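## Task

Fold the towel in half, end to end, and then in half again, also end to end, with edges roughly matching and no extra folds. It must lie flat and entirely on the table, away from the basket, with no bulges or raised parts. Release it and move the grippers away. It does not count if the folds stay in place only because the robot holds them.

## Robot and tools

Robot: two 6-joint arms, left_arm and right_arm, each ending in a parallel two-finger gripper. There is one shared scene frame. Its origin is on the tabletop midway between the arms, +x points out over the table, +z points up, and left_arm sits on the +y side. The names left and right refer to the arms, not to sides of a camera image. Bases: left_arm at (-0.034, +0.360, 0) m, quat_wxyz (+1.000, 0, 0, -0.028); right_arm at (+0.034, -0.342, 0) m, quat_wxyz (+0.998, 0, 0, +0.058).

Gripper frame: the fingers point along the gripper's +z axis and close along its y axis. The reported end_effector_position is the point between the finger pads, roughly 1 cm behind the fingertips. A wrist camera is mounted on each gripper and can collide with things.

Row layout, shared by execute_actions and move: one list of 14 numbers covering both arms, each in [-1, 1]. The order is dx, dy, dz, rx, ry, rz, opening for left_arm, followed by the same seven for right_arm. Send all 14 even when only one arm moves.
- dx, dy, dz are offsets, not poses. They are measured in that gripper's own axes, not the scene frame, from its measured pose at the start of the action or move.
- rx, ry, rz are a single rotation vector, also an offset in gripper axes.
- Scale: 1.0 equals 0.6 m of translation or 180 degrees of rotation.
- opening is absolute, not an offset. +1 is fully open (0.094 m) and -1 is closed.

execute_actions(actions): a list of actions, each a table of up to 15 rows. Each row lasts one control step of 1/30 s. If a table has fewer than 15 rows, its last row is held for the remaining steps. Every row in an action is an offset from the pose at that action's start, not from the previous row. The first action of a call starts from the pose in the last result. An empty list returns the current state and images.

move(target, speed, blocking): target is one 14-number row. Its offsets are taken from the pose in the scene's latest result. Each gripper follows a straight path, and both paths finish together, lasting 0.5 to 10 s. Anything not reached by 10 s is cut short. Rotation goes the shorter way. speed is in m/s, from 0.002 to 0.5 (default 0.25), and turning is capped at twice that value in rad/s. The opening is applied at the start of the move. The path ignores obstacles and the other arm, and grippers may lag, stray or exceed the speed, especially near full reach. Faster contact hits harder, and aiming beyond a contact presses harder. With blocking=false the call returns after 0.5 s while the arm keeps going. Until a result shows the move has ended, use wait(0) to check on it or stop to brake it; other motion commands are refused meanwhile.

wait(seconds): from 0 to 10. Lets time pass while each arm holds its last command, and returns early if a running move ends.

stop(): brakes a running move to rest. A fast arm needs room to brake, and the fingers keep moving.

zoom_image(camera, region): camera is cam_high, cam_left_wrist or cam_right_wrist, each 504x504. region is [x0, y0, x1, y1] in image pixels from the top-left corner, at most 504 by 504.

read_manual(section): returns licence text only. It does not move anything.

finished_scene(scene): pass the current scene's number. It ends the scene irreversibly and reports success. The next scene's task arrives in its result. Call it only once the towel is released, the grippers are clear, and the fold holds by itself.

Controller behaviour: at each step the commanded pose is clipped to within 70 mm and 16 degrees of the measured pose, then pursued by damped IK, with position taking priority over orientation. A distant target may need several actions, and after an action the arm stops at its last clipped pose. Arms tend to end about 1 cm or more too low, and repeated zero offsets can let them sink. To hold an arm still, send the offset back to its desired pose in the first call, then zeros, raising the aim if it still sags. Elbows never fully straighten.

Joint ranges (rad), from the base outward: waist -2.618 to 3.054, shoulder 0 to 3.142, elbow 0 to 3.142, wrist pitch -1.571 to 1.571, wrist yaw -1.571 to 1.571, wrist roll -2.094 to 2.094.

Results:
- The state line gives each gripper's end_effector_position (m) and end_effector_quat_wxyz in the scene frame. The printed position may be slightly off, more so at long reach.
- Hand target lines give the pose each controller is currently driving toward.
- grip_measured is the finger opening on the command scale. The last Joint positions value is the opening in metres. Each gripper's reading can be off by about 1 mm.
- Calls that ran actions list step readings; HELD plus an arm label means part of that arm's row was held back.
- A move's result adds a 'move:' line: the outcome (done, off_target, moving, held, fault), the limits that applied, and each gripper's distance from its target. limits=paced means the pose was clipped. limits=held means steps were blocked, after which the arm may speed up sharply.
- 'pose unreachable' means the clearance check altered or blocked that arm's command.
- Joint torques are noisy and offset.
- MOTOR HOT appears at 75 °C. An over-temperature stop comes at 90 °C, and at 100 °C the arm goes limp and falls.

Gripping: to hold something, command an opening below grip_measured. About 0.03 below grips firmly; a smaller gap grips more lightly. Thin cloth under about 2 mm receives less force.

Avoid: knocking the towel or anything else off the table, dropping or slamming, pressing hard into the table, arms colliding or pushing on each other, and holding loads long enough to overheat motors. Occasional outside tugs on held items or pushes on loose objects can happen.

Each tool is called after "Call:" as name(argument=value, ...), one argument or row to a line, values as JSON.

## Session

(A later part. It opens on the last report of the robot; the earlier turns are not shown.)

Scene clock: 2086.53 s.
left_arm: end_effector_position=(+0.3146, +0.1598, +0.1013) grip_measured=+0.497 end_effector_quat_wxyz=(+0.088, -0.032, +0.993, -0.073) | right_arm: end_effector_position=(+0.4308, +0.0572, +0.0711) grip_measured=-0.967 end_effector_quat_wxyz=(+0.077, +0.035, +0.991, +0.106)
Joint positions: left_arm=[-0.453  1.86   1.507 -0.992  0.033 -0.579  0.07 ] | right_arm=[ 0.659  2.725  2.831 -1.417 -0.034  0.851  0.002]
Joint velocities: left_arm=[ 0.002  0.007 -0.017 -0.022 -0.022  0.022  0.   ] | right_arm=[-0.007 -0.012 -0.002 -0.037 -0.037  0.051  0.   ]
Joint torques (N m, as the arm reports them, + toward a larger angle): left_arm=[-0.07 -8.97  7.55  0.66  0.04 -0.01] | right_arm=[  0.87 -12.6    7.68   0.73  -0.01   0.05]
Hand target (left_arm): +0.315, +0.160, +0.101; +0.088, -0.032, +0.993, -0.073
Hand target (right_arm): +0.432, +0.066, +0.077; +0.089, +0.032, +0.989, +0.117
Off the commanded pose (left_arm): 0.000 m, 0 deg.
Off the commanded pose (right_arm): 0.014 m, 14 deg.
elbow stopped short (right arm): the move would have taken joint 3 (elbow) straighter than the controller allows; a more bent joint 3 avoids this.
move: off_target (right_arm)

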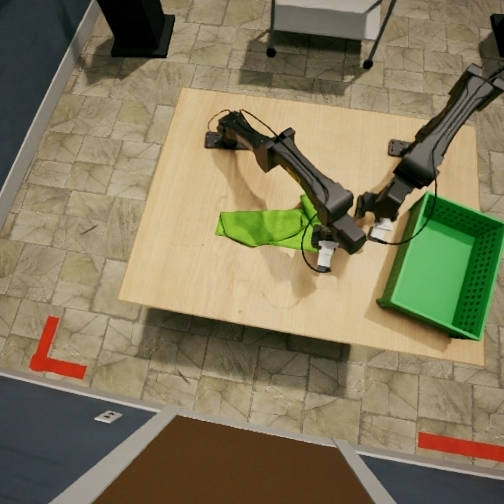

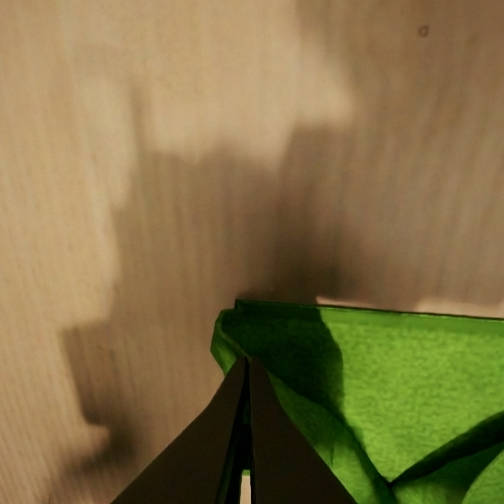

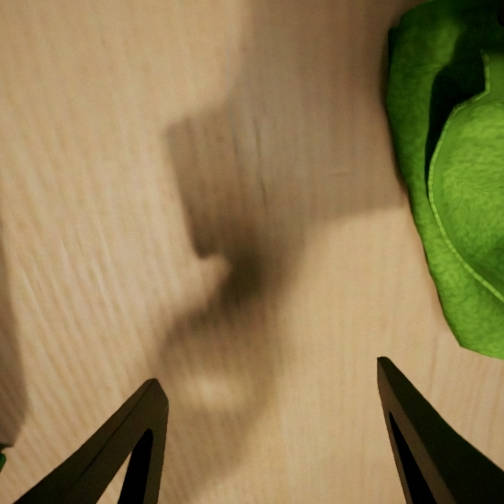

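Call:
move(
  target=[0,0,0,0,0,0,0.5,0,0,0.04,0,0,0,0.6],
)

Call:
move(
  target=[0,0,0,0,0,0,0.5,0.3,-0.3,-0.3,0,0,0,0.6],
)

Call:
zoom_image(
  camera="cam_high",
  region=[130,150,370,300],
)

Scene clock: 2092.03 s.
left_arm: end_effector_position=(+0.3146, +0.1598, +0.1013) grip_measured=+0.497 end_effector_quat_wxyz=(+0.088, -0.032, +0.993, -0.073) | right_arm: end_effector_position=(+0.4355, +0.0617, +0.0459) grip_measured=+0.597 end_effector_quat_wxyz=(+0.075, +0.035, +0.991, +0.104)
Joint positions: left_arm=[-0.453  1.86   1.507 -0.992  0.033 -0.579  0.07 ] | right_arm=[ 0.659  2.725  2.728 -1.319 -0.034  0.851  0.075]
Joint velocities: left_arm=[-0.027 -0.002 -0.007 -0.125  0.022  0.007 -0.001] | right_arm=[-0.002 -0.017 -0.042  0.007  0.007  0.007  0.   ]
Joint torques (N m, as the arm reports them, + toward a larger angle): left_arm=[ 0.07 -8.99  7.61  0.65  0.03 -0.02] | right_arm=[  0.11 -14.1    3.98   0.68   0.03   0.05]
Hand target (left_arm): +0.315, +0.160, +0.101; +0.088, -0.032, +0.993, -0.073
Hand target (right_arm): +0.434, +0.062, +0.048; +0.076, +0.035, +0.991, +0.105
Off the commanded pose (left_arm): 0.000 m, 0 deg.
Off the commanded pose (right_arm): 0.002 m, 0 deg.
move: done

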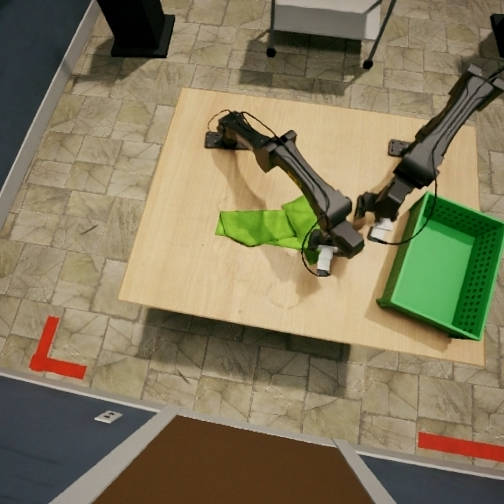

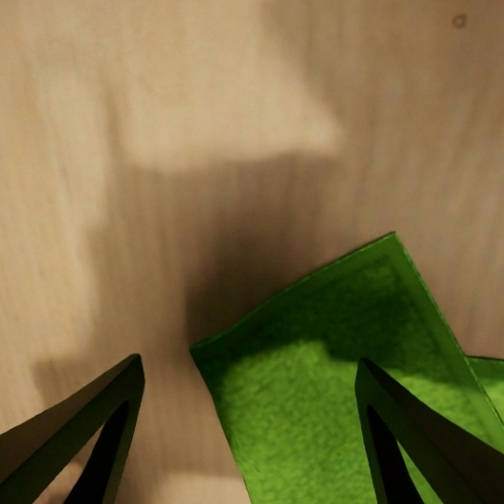

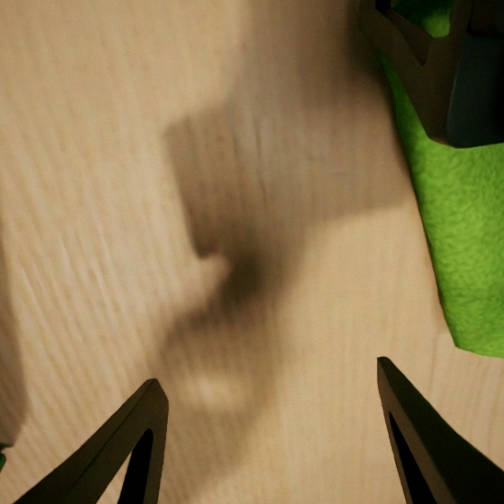

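Scene clock: 2093.83 s.
left_arm: end_effector_position=(+0.3146, +0.1598, +0.1013) grip_measured=+0.497 end_effector_quat_wxyz=(+0.088, -0.032, +0.993, -0.073) | right_arm: end_effector_position=(+0.2305, -0.1293, +0.1636) grip_measured=+0.597 end_effector_quat_wxyz=(+0.081, +0.038, +0.989, +0.117)
Joint positions: left_arm=[-0.453  1.86   1.507 -0.992  0.033 -0.579  0.07 ] | right_arm=[ 0.683  1.375  1.232 -1.144 -0.034  0.882  0.075]
Joint velocities: left_arm=[ 0.007 -0.002 -0.007  0.007 -0.007  0.022 -0.001] | right_arm=[-0.007 -0.017  0.002 -0.037 -0.066 -0.037  0.001]
Joint torques (N m, as the arm reports them, + toward a larger angle): left_arm=[-0.06 -8.94  7.58  0.66  0.04 -0.01] | right_arm=[ 0.88 -5.24  3.85  0.53  0.06  0.04]
Hand target (left_arm): +0.315, +0.160, +0.101; +0.088, -0.032, +0.993, -0.073
Hand target (right_arm): +0.222, -0.135, +0.158; +0.075, +0.035, +0.991, +0.104
Off the commanded pose (left_arm): 0.000 m, 0 deg.
Off the commanded pose (right_arm): 0.014 m, 2 deg.
move: off_target (right_arm)

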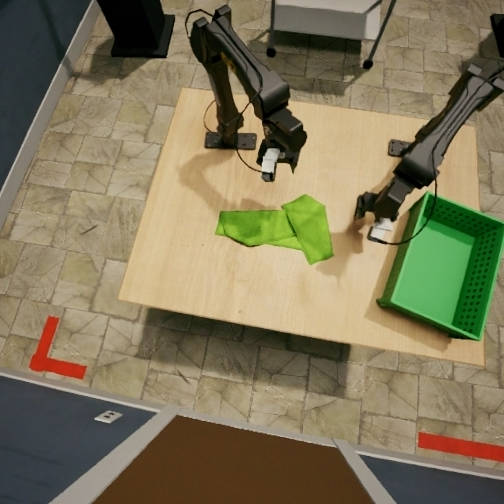

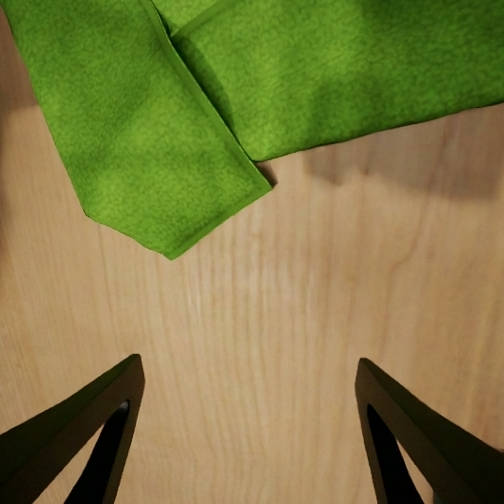

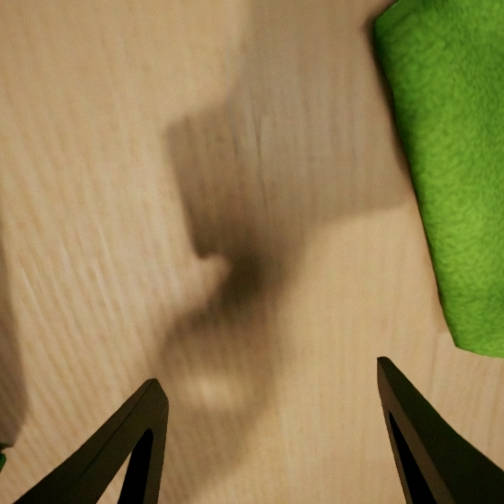

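Region (130, 150, 370, 300) of cam_high's 504x504 image, scaled by 2.100, with more detail than that image has; it fills the top 315 rows of this view, and the rest is white.

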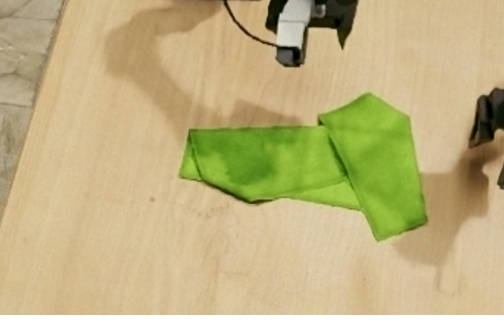

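Call:
move(
  target=[0,0,0,0,0,0,0.5,-0.33,0.04,0.19,0.075,0.052,0,0.28],
)

Scene clock: 2102.67 s.
left_arm: end_effector_position=(+0.3146, +0.1598, +0.1013) grip_measured=+0.497 end_effector_quat_wxyz=(+0.088, -0.032, +0.993, -0.073) | right_arm: end_effector_position=(+0.4420, -0.0953, +0.0885) grip_measured=+0.283 end_effector_quat_wxyz=(-0.001, +0.038, +0.999, +0.010)
Joint positions: left_arm=[-0.453  1.86   1.507 -0.992  0.033 -0.579  0.07 ] | right_arm=[ 0.418  2.481  2.465 -1.546 -0.017  0.612  0.06 ]
Joint velocities: left_arm=[ 0.017 -0.022 -0.002 -0.095  0.066 -0.007  0.   ] | right_arm=[-0.012  0.007  0.017 -0.022  0.007  0.007 -0.001]
Joint torques (N m, as the arm reports them, + toward a larger angle): left_arm=[-0.11 -9.04  7.67  0.62  0.06 -0.02] | right_arm=[ -0.31 -10.9    7.23   0.08   0.14  -0.01]
Hand target (left_arm): +0.315, +0.160, +0.101; +0.088, -0.032, +0.993, -0.073
Hand target (right_arm): +0.446, -0.099, +0.089; +0.003, +0.038, +0.999, +0.004
Off the commanded pose (left_arm): 0.000 m, 0 deg.
Off the commanded pose (right_arm): 0.006 m, 1 deg.
joint sent to its limit (right arm) — the command would take joint 4 (wrist pitch) past its lower limit, so that joint was sent only as far as its limit.
move: done

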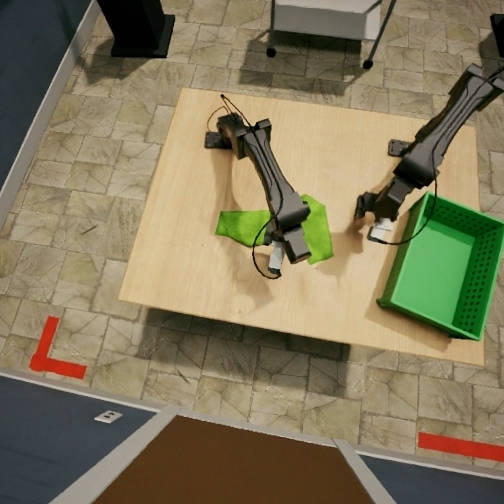

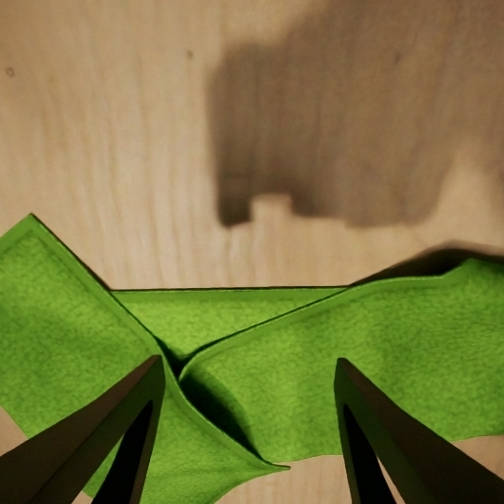

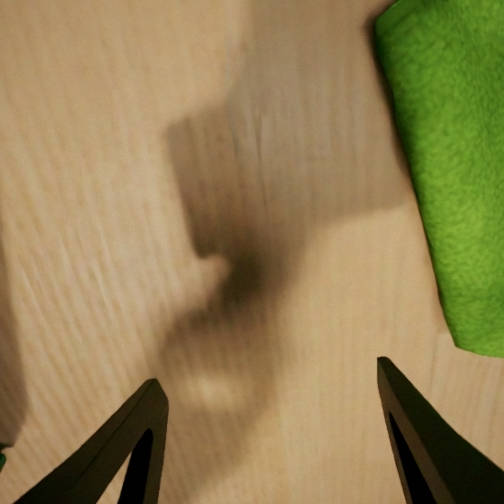

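Call:
move(
  target=[0,0,0,0,0,0,0.5,-0.03,0.08,0.05,0,0,-0.22,0.28],
)

Scene clock: 2116.03 s.
left_arm: end_effector_position=(+0.3146, +0.1598, +0.1013) grip_measured=+0.497 end_effector_quat_wxyz=(+0.088, -0.032, +0.993, -0.073) | right_arm: end_effector_position=(+0.4639, -0.0542, +0.0602) grip_measured=+0.283 end_effector_quat_wxyz=(+0.033, -0.293, +0.955, +0.019)
Joint positions: left_arm=[-0.453  1.86   1.507 -0.992  0.033 -0.579  0.07 ] | right_arm=[ 0.465  2.687  2.742 -1.551 -0.017 -0.012  0.06 ]
Joint velocities: left_arm=[-0.017 -0.012  0.007 -0.037 -0.007 -0.037  0.   ] | right_arm=[ 0.002 -0.012  0.002  0.037 -0.007 -0.066  0.   ]
Joint torques (N m, as the arm reports them, + toward a larger angle): left_arm=[-0.02 -9.07  7.65  0.64  0.05 -0.01] | right_arm=[  0.79 -11.44   7.43   0.21   0.01  -0.04]
Hand target (left_arm): +0.315, +0.160, +0.101; +0.088, -0.032, +0.993, -0.073
Hand target (right_arm): +0.463, -0.048, +0.059; +0.035, -0.302, +0.953, +0.020
Off the commanded pose (left_arm): 0.000 m, 0 deg.
Off the commanded pose (right_arm): 0.006 m, 4 deg.
joint sent to its limit (right arm) — the command would take joint 4 (wrist pitch) past its lower limit, so that joint was sent only as far as its limit.
move: off_target (right_arm)

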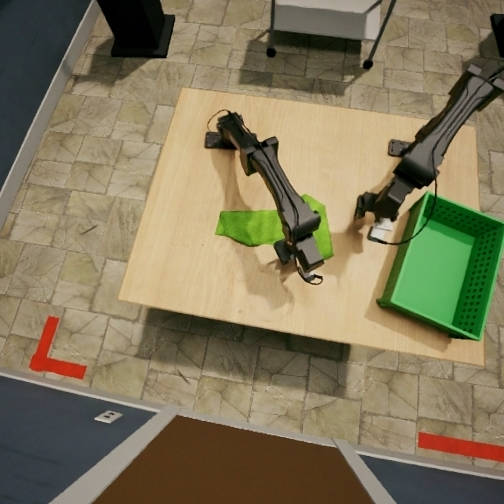

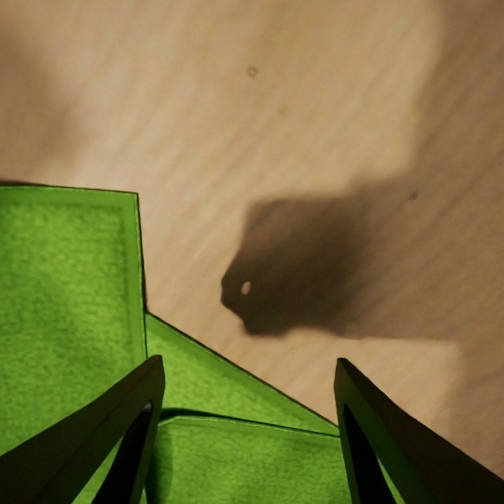

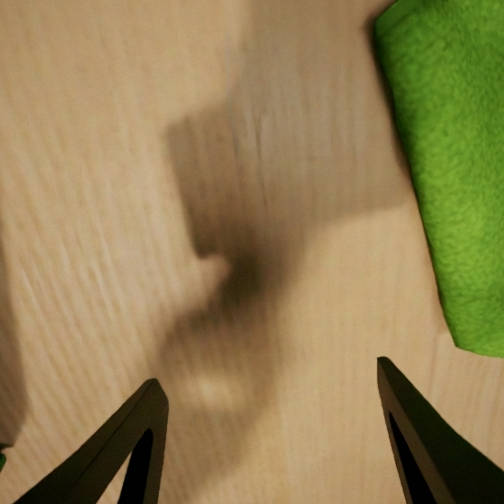

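Call:
move(
  target=[0,0,0,0,0,0,0.5,0,0.09,0,0,0,0,0.28],
)

Call:
move(
  target=[0,0,0,0,0,0,0.5,0,0,0.08,0,0,0,0.28],
)

Scene clock: 2121.07 s.
left_arm: end_effector_position=(+0.3146, +0.1598, +0.1013) grip_measured=+0.497 end_effector_quat_wxyz=(+0.088, -0.032, +0.993, -0.073) | right_arm: end_effector_position=(+0.4281, -0.0067, +0.0602) grip_measured=+0.283 end_effector_quat_wxyz=(+0.031, -0.300, +0.953, +0.022)
Joint positions: left_arm=[-0.453  1.86   1.507 -0.992  0.033 -0.579  0.07 ] | right_arm=[ 0.58   2.687  2.742 -1.551 -0.017  0.087  0.06 ]
Joint velocities: left_arm=[-0.017  0.002 -0.007 -0.051  0.095  0.022 -0.   ] | right_arm=[-0.017 -0.007 -0.007 -0.007 -0.066  0.007 -0.001]
Joint torques (N m, as the arm reports them, + toward a larger angle): left_arm=[-0.05 -8.98  7.52  0.63  0.04 -0.03] | right_arm=[ -0.47 -11.97   7.16   0.22   0.07   0.08]
Hand target (left_arm): +0.315, +0.160, +0.101; +0.088, -0.032, +0.993, -0.073
Hand target (right_arm): +0.433, -0.010, +0.061; +0.035, -0.293, +0.955, +0.021
Off the commanded pose (left_arm): 0.000 m, 0 deg.
Off the commanded pose (right_arm): 0.006 m, 1 deg.
joint sent to its limit (right arm) — the command would take joint 4 (wrist pitch) past its lower limit, so that joint was sent only as far as its limit.
move: done

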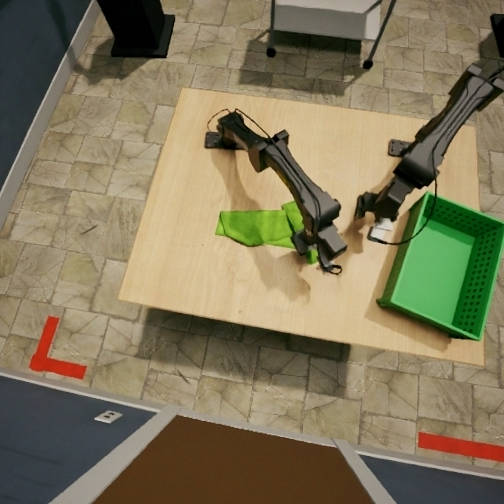

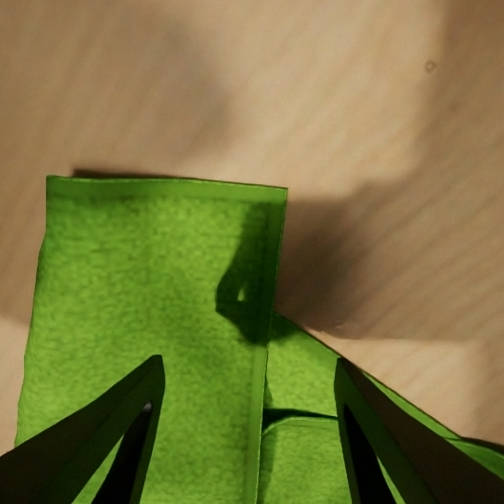

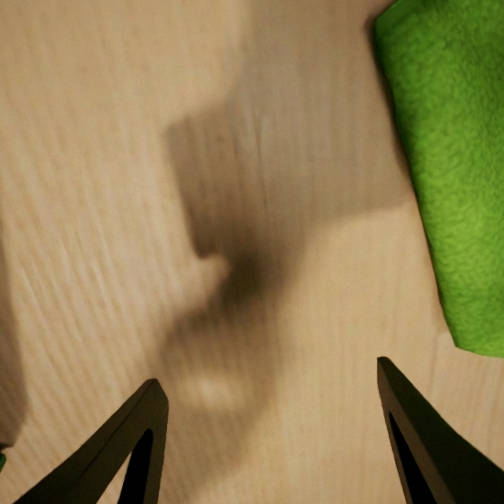

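Scene clock: 2122.00 s.
left_arm: end_effector_position=(+0.3146, +0.1598, +0.1013) grip_measured=+0.497 end_effector_quat_wxyz=(+0.088, -0.032, +0.993, -0.073) | right_arm: end_effector_position=(+0.4308, -0.0023, +0.0214) grip_measured=+0.283 end_effector_quat_wxyz=(+0.034, -0.300, +0.953, +0.029)
Joint positions: left_arm=[-0.453  1.86   1.507 -0.992  0.033 -0.579  0.07 ] | right_arm=[ 0.58   2.625  2.464 -1.325 -0.027  0.088  0.06 ]
Joint velocities: left_arm=[-0.012 -0.007  0.002 -0.007 -0.022 -0.007 -0.001] | right_arm=[-0.007  0.002  0.017 -0.037  0.051  0.007 -0.   ]
Joint torques (N m, as the arm reports them, + toward a larger angle): left_arm=[-0.06 -9.05  7.68  0.61  0.04 -0.02] | right_arm=[  0.12 -12.54   2.98   0.52   0.09   0.02]
Hand target (left_arm): +0.315, +0.160, +0.101; +0.088, -0.032, +0.993, -0.073
Hand target (right_arm): +0.430, -0.004, +0.013; +0.031, -0.300, +0.953, +0.022
Off the commanded pose (left_arm): 0.000 m, 0 deg.
Off the commanded pose (right_arm): 0.009 m, 1 deg.
move: done

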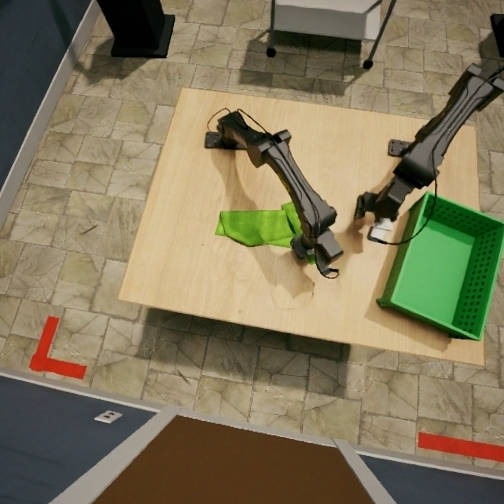

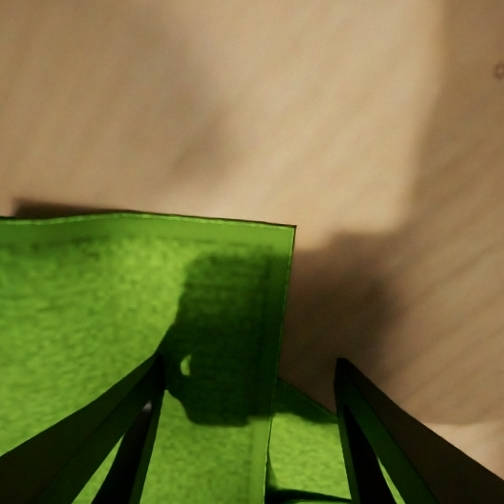

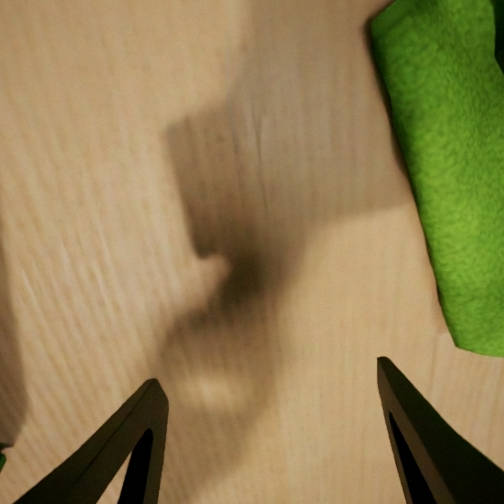

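Call:
move(
  target=[0,0,0,0,0,0,0.5,0,0,0.03,0,0,0,-1],
)

Call:
move(
  target=[0,0,0,0,0,0,0.5,0,0,-0.2,0,0,0,-1],
  speed=0.15,
)

Scene clock: 2127.00 s.
left_arm: end_effector_position=(+0.3146, +0.1598, +0.1013) grip_measured=+0.497 end_effector_quat_wxyz=(+0.088, -0.032, +0.993, -0.073) | right_arm: end_effector_position=(+0.4300, +0.0004, +0.0210) grip_measured=-0.959 end_effector_quat_wxyz=(+0.035, -0.300, +0.953, +0.037)
Joint positions: left_arm=[-0.453  1.86   1.507 -0.992  0.033 -0.579  0.07 ] | right_arm=[ 0.58   2.615  2.442 -1.304 -0.041  0.088  0.002]
Joint velocities: left_arm=[-0.022 -0.012 -0.017 -0.081 -0.007  0.022 -0.001] | right_arm=[-0.002  0.012  0.002 -0.022 -0.037 -0.007  0.   ]
Joint torques (N m, as the arm reports them, + toward a larger angle): left_arm=[ 0.01 -9.02  7.63  0.64  0.05  0.02] | right_arm=[  0.07 -11.78   2.7    0.74   0.09   0.02]
Hand target (left_arm): +0.315, +0.160, +0.101; +0.088, -0.032, +0.993, -0.073
Hand target (right_arm): +0.431, -0.001, +0.004; +0.033, -0.300, +0.953, +0.028
Off the commanded pose (left_arm): 0.000 m, 0 deg.
Off the commanded pose (right_arm): 0.018 m, 1 deg.
move: off_target (right_arm)

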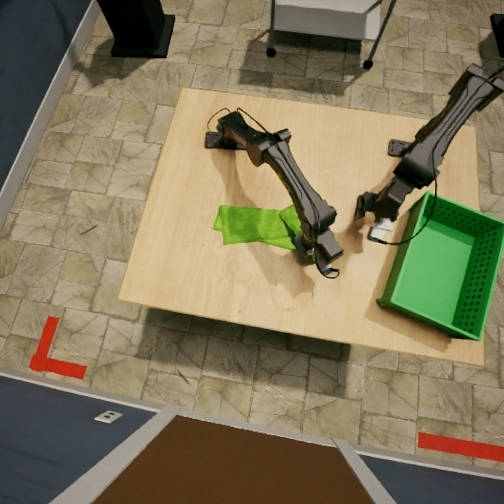

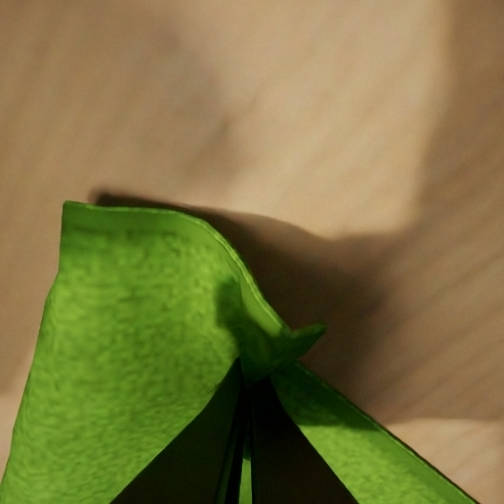

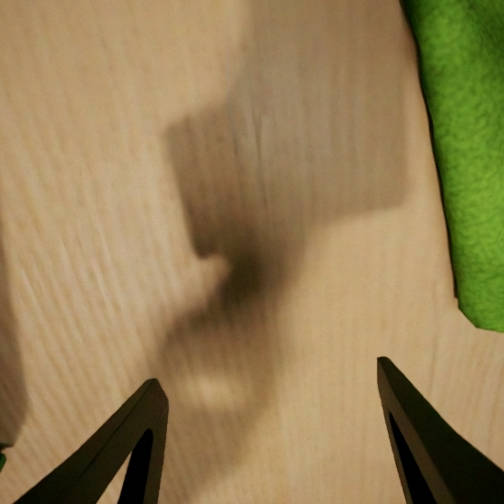

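Scene clock: 2128.23 s.
left_arm: end_effector_position=(+0.3146, +0.1598, +0.1013) grip_measured=+0.497 end_effector_quat_wxyz=(+0.088, -0.032, +0.993, -0.073) | right_arm: end_effector_position=(+0.4244, -0.0043, +0.1357) grip_measured=-0.959 end_effector_quat_wxyz=(+0.091, -0.300, +0.948, +0.059)
Joint positions: left_arm=[-0.453  1.86   1.507 -0.992  0.033 -0.579  0.07 ] | right_arm=[ 0.58   2.515  2.705 -1.547 -0.041  0.088  0.002]
Joint velocities: left_arm=[-0.002 -0.012 -0.012 -0.037 -0.037 -0.051  0.   ] | right_arm=[-0.012 -0.002  0.002  0.037 -0.051 -0.051  0.   ]
Joint torques (N m, as the arm reports them, + toward a larger angle): left_arm=[-0.09 -9.08  7.6   0.64  0.05 -0.01] | right_arm=[ -0.61 -12.73   5.25   0.45  -0.03  -0.02]
Hand target (left_arm): +0.315, +0.160, +0.101; +0.088, -0.032, +0.993, -0.073
Hand target (right_arm): +0.425, -0.010, +0.140; +0.090, -0.298, +0.949, +0.059
Off the commanded pose (left_arm): 0.000 m, 0 deg.
Off the commanded pose (right_arm): 0.008 m, 7 deg.
joint sent to its limit (right arm) — the command would take joint 4 (wrist pitch) past its lower limit, so that joint was sent only as far as its limit.
move: off_target (right_arm)

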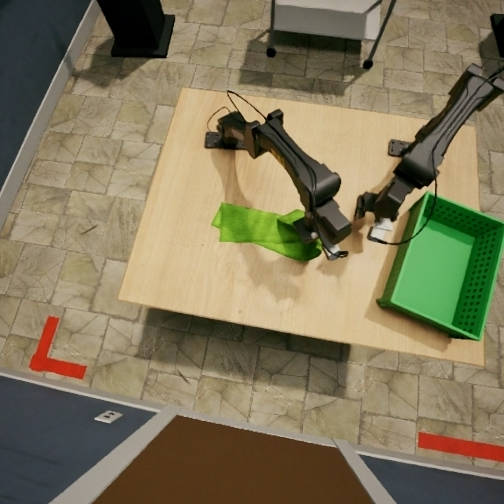

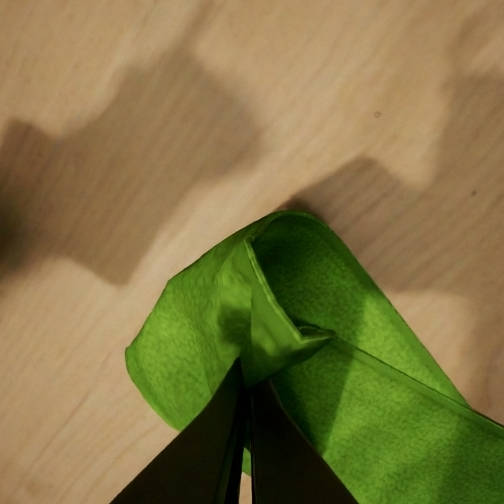

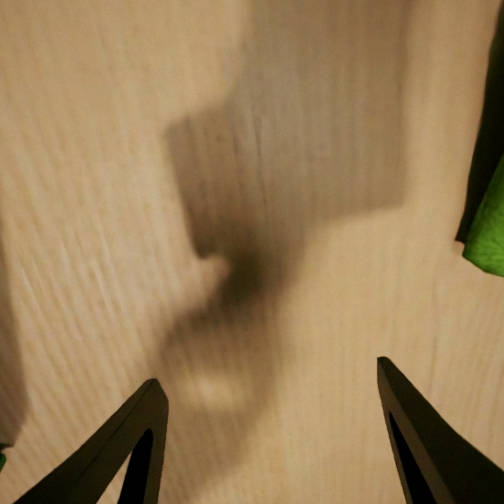

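Call:
move(
  target=[0,0,0,0,0,0,0.5,0,0,0,0,0,0.2,-1],
)

Call:
move(
  target=[0,0,0,0,0,0,0.5,0.08,-0.75,0,0,0,0,-1],
  speed=0.2,
)

Call:
move(
  target=[0,0,0,0,0,0,0.5,0,0.85,0.05,0,0,0,-1],
  speed=0.2,
)

Scene clock: 2137.17 s.
left_arm: end_effector_position=(+0.3146, +0.1598, +0.1013) grip_measured=+0.497 end_effector_quat_wxyz=(+0.088, -0.032, +0.993, -0.073) | right_arm: end_effector_position=(+0.4242, -0.0044, +0.1356) grip_measured=-0.959 end_effector_quat_wxyz=(+0.068, +0.004, +0.994, +0.084)
Joint positions: left_arm=[-0.453  1.86   1.507 -0.992  0.033 -0.579  0.07 ] | right_arm=[ 0.58   2.515  2.705 -1.548 -0.041  0.709  0.002]
Joint velocities: left_arm=[-0.007 -0.022  0.012  0.022 -0.051  0.037  0.   ] | right_arm=[ 0.007 -0.002 -0.012 -0.051 -0.007  0.022  0.001]
Joint torques (N m, as the arm reports them, + toward a larger angle): left_arm=[ 0.   -9.02  7.56  0.64  0.04 -0.01] | right_arm=[ -0.04 -11.92   5.17   0.53   0.01   0.1 ]
Hand target (left_arm): +0.315, +0.160, +0.101; +0.088, -0.032, +0.993, -0.073
Hand target (right_arm): +0.424, -0.004, +0.136; +0.068, +0.008, +0.994, +0.084
Off the commanded pose (left_arm): 0.000 m, 0 deg.
Off the commanded pose (right_arm): 0.000 m, 0 deg.
move: done

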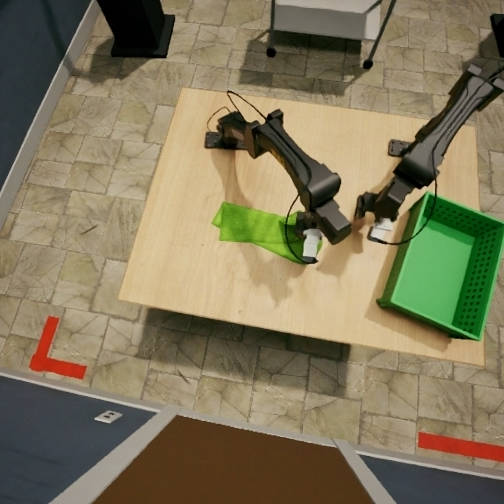

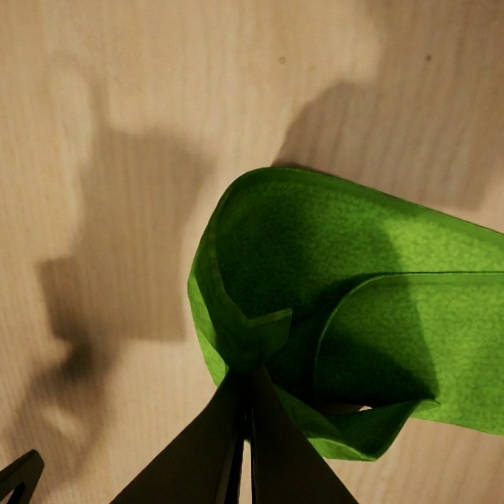

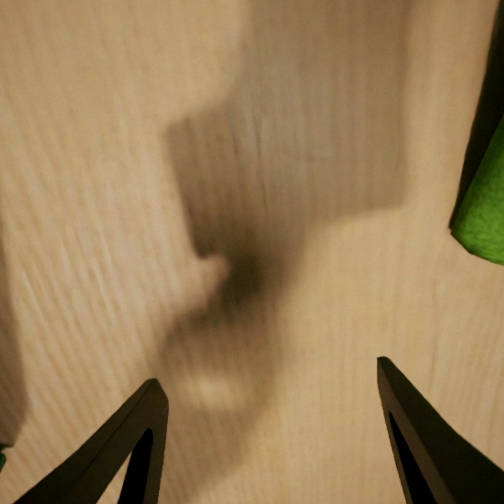

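Scene clock: 2140.03 s.
left_arm: end_effector_position=(+0.3146, +0.1598, +0.1013) grip_measured=+0.497 end_effector_quat_wxyz=(+0.088, -0.032, +0.993, -0.073) | right_arm: end_effector_position=(+0.3728, -0.4501, +0.0553) grip_measured=-0.959 end_effector_quat_wxyz=(+0.061, +0.009, +0.996, +0.071)
Joint positions: left_arm=[-0.453  1.86   1.507 -0.992  0.033 -0.579  0.07 ] | right_arm=[-0.518  1.869  1.346 -0.989 -0.178 -0.379  0.002]
Joint velocities: left_arm=[ 0.002  0.012 -0.012 -0.051  0.022 -0.007  0.001] | right_arm=[ 0.012 -0.017  0.022 -0.051  0.022 -0.066 -0.   ]
Joint torques (N m, as the arm reports them, + toward a larger angle): left_arm=[ 0.   -8.98  7.62  0.66  0.04 -0.01] | right_arm=[ 0.12 -6.88  7.24  0.27 -0.23 -0.02]
Hand target (left_arm): +0.315, +0.160, +0.101; +0.088, -0.032, +0.993, -0.073
Hand target (right_arm): +0.381, -0.450, +0.058; +0.069, +0.003, +0.995, +0.075
Off the commanded pose (left_arm): 0.000 m, 0 deg.
Off the commanded pose (right_arm): 0.006 m, 2 deg.
move: done

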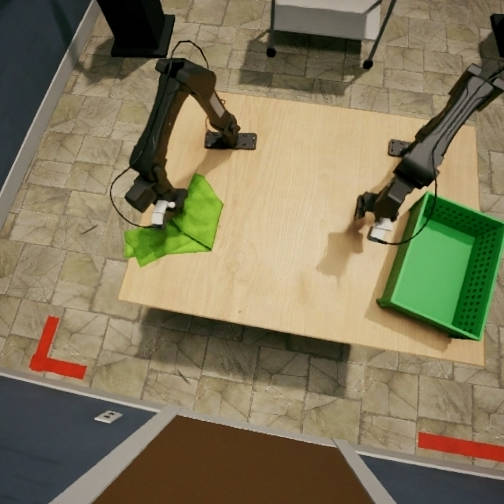

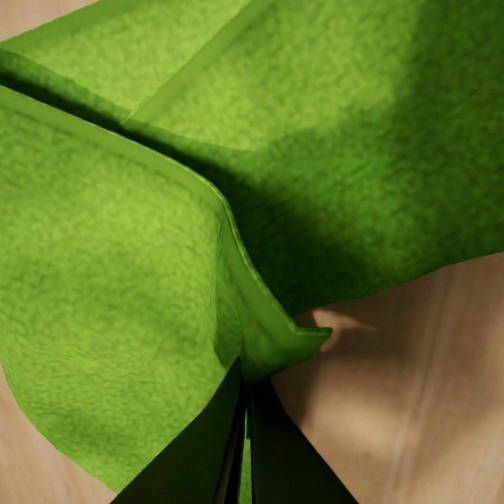

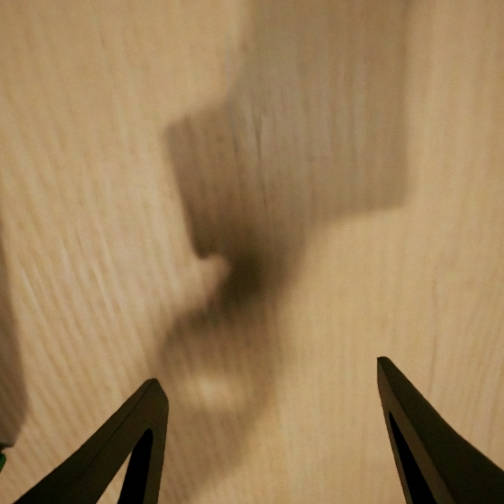

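Scene clock: 2143.60 s.
left_arm: end_effector_position=(+0.3146, +0.1598, +0.1013) grip_measured=+0.497 end_effector_quat_wxyz=(+0.088, -0.032, +0.993, -0.073) | right_arm: end_effector_position=(+0.3756, +0.0627, +0.1055) grip_measured=-0.959 end_effector_quat_wxyz=(+0.057, +0.006, +0.994, +0.089)
Joint positions: left_arm=[-0.453  1.86   1.507 -0.992  0.033 -0.579  0.07 ] | right_arm=[ 0.741  2.551  2.645 -1.456 -0.029  0.874  0.002]
Joint velocities: left_arm=[-0.002 -0.007  0.007 -0.081 -0.095  0.066  0.001] | right_arm=[-0.012  0.007  0.032  0.022  0.007 -0.022 -0.001]
Joint torques (N m, as the arm reports them, + toward a larger angle): left_arm=[-0.04 -9.06  7.61  0.63  0.06 -0.01] | right_arm=[ -0.13 -10.91   7.62   0.4    0.12   0.08]
Hand target (left_arm): +0.315, +0.160, +0.101; +0.088, -0.032, +0.993, -0.073
Hand target (right_arm): +0.378, +0.061, +0.103; +0.059, +0.009, +0.995, +0.082
Off the commanded pose (left_arm): 0.000 m, 0 deg.
Off the commanded pose (right_arm): 0.010 m, 2 deg.
move: done

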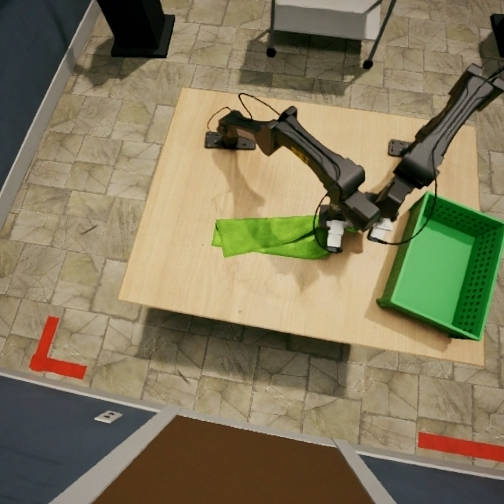

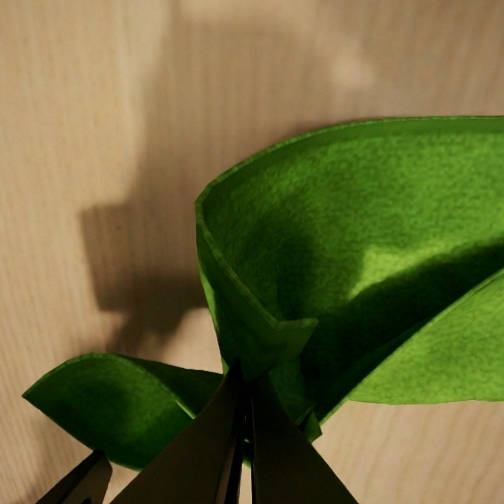

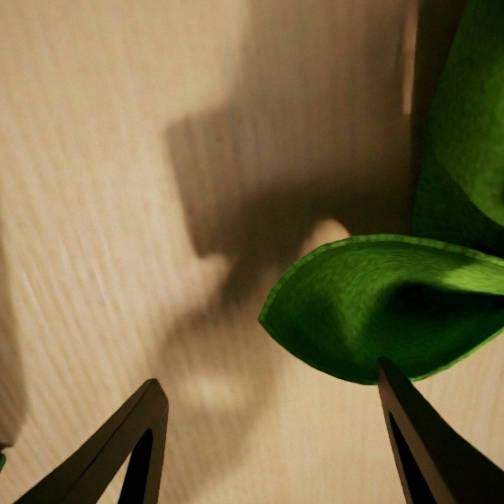

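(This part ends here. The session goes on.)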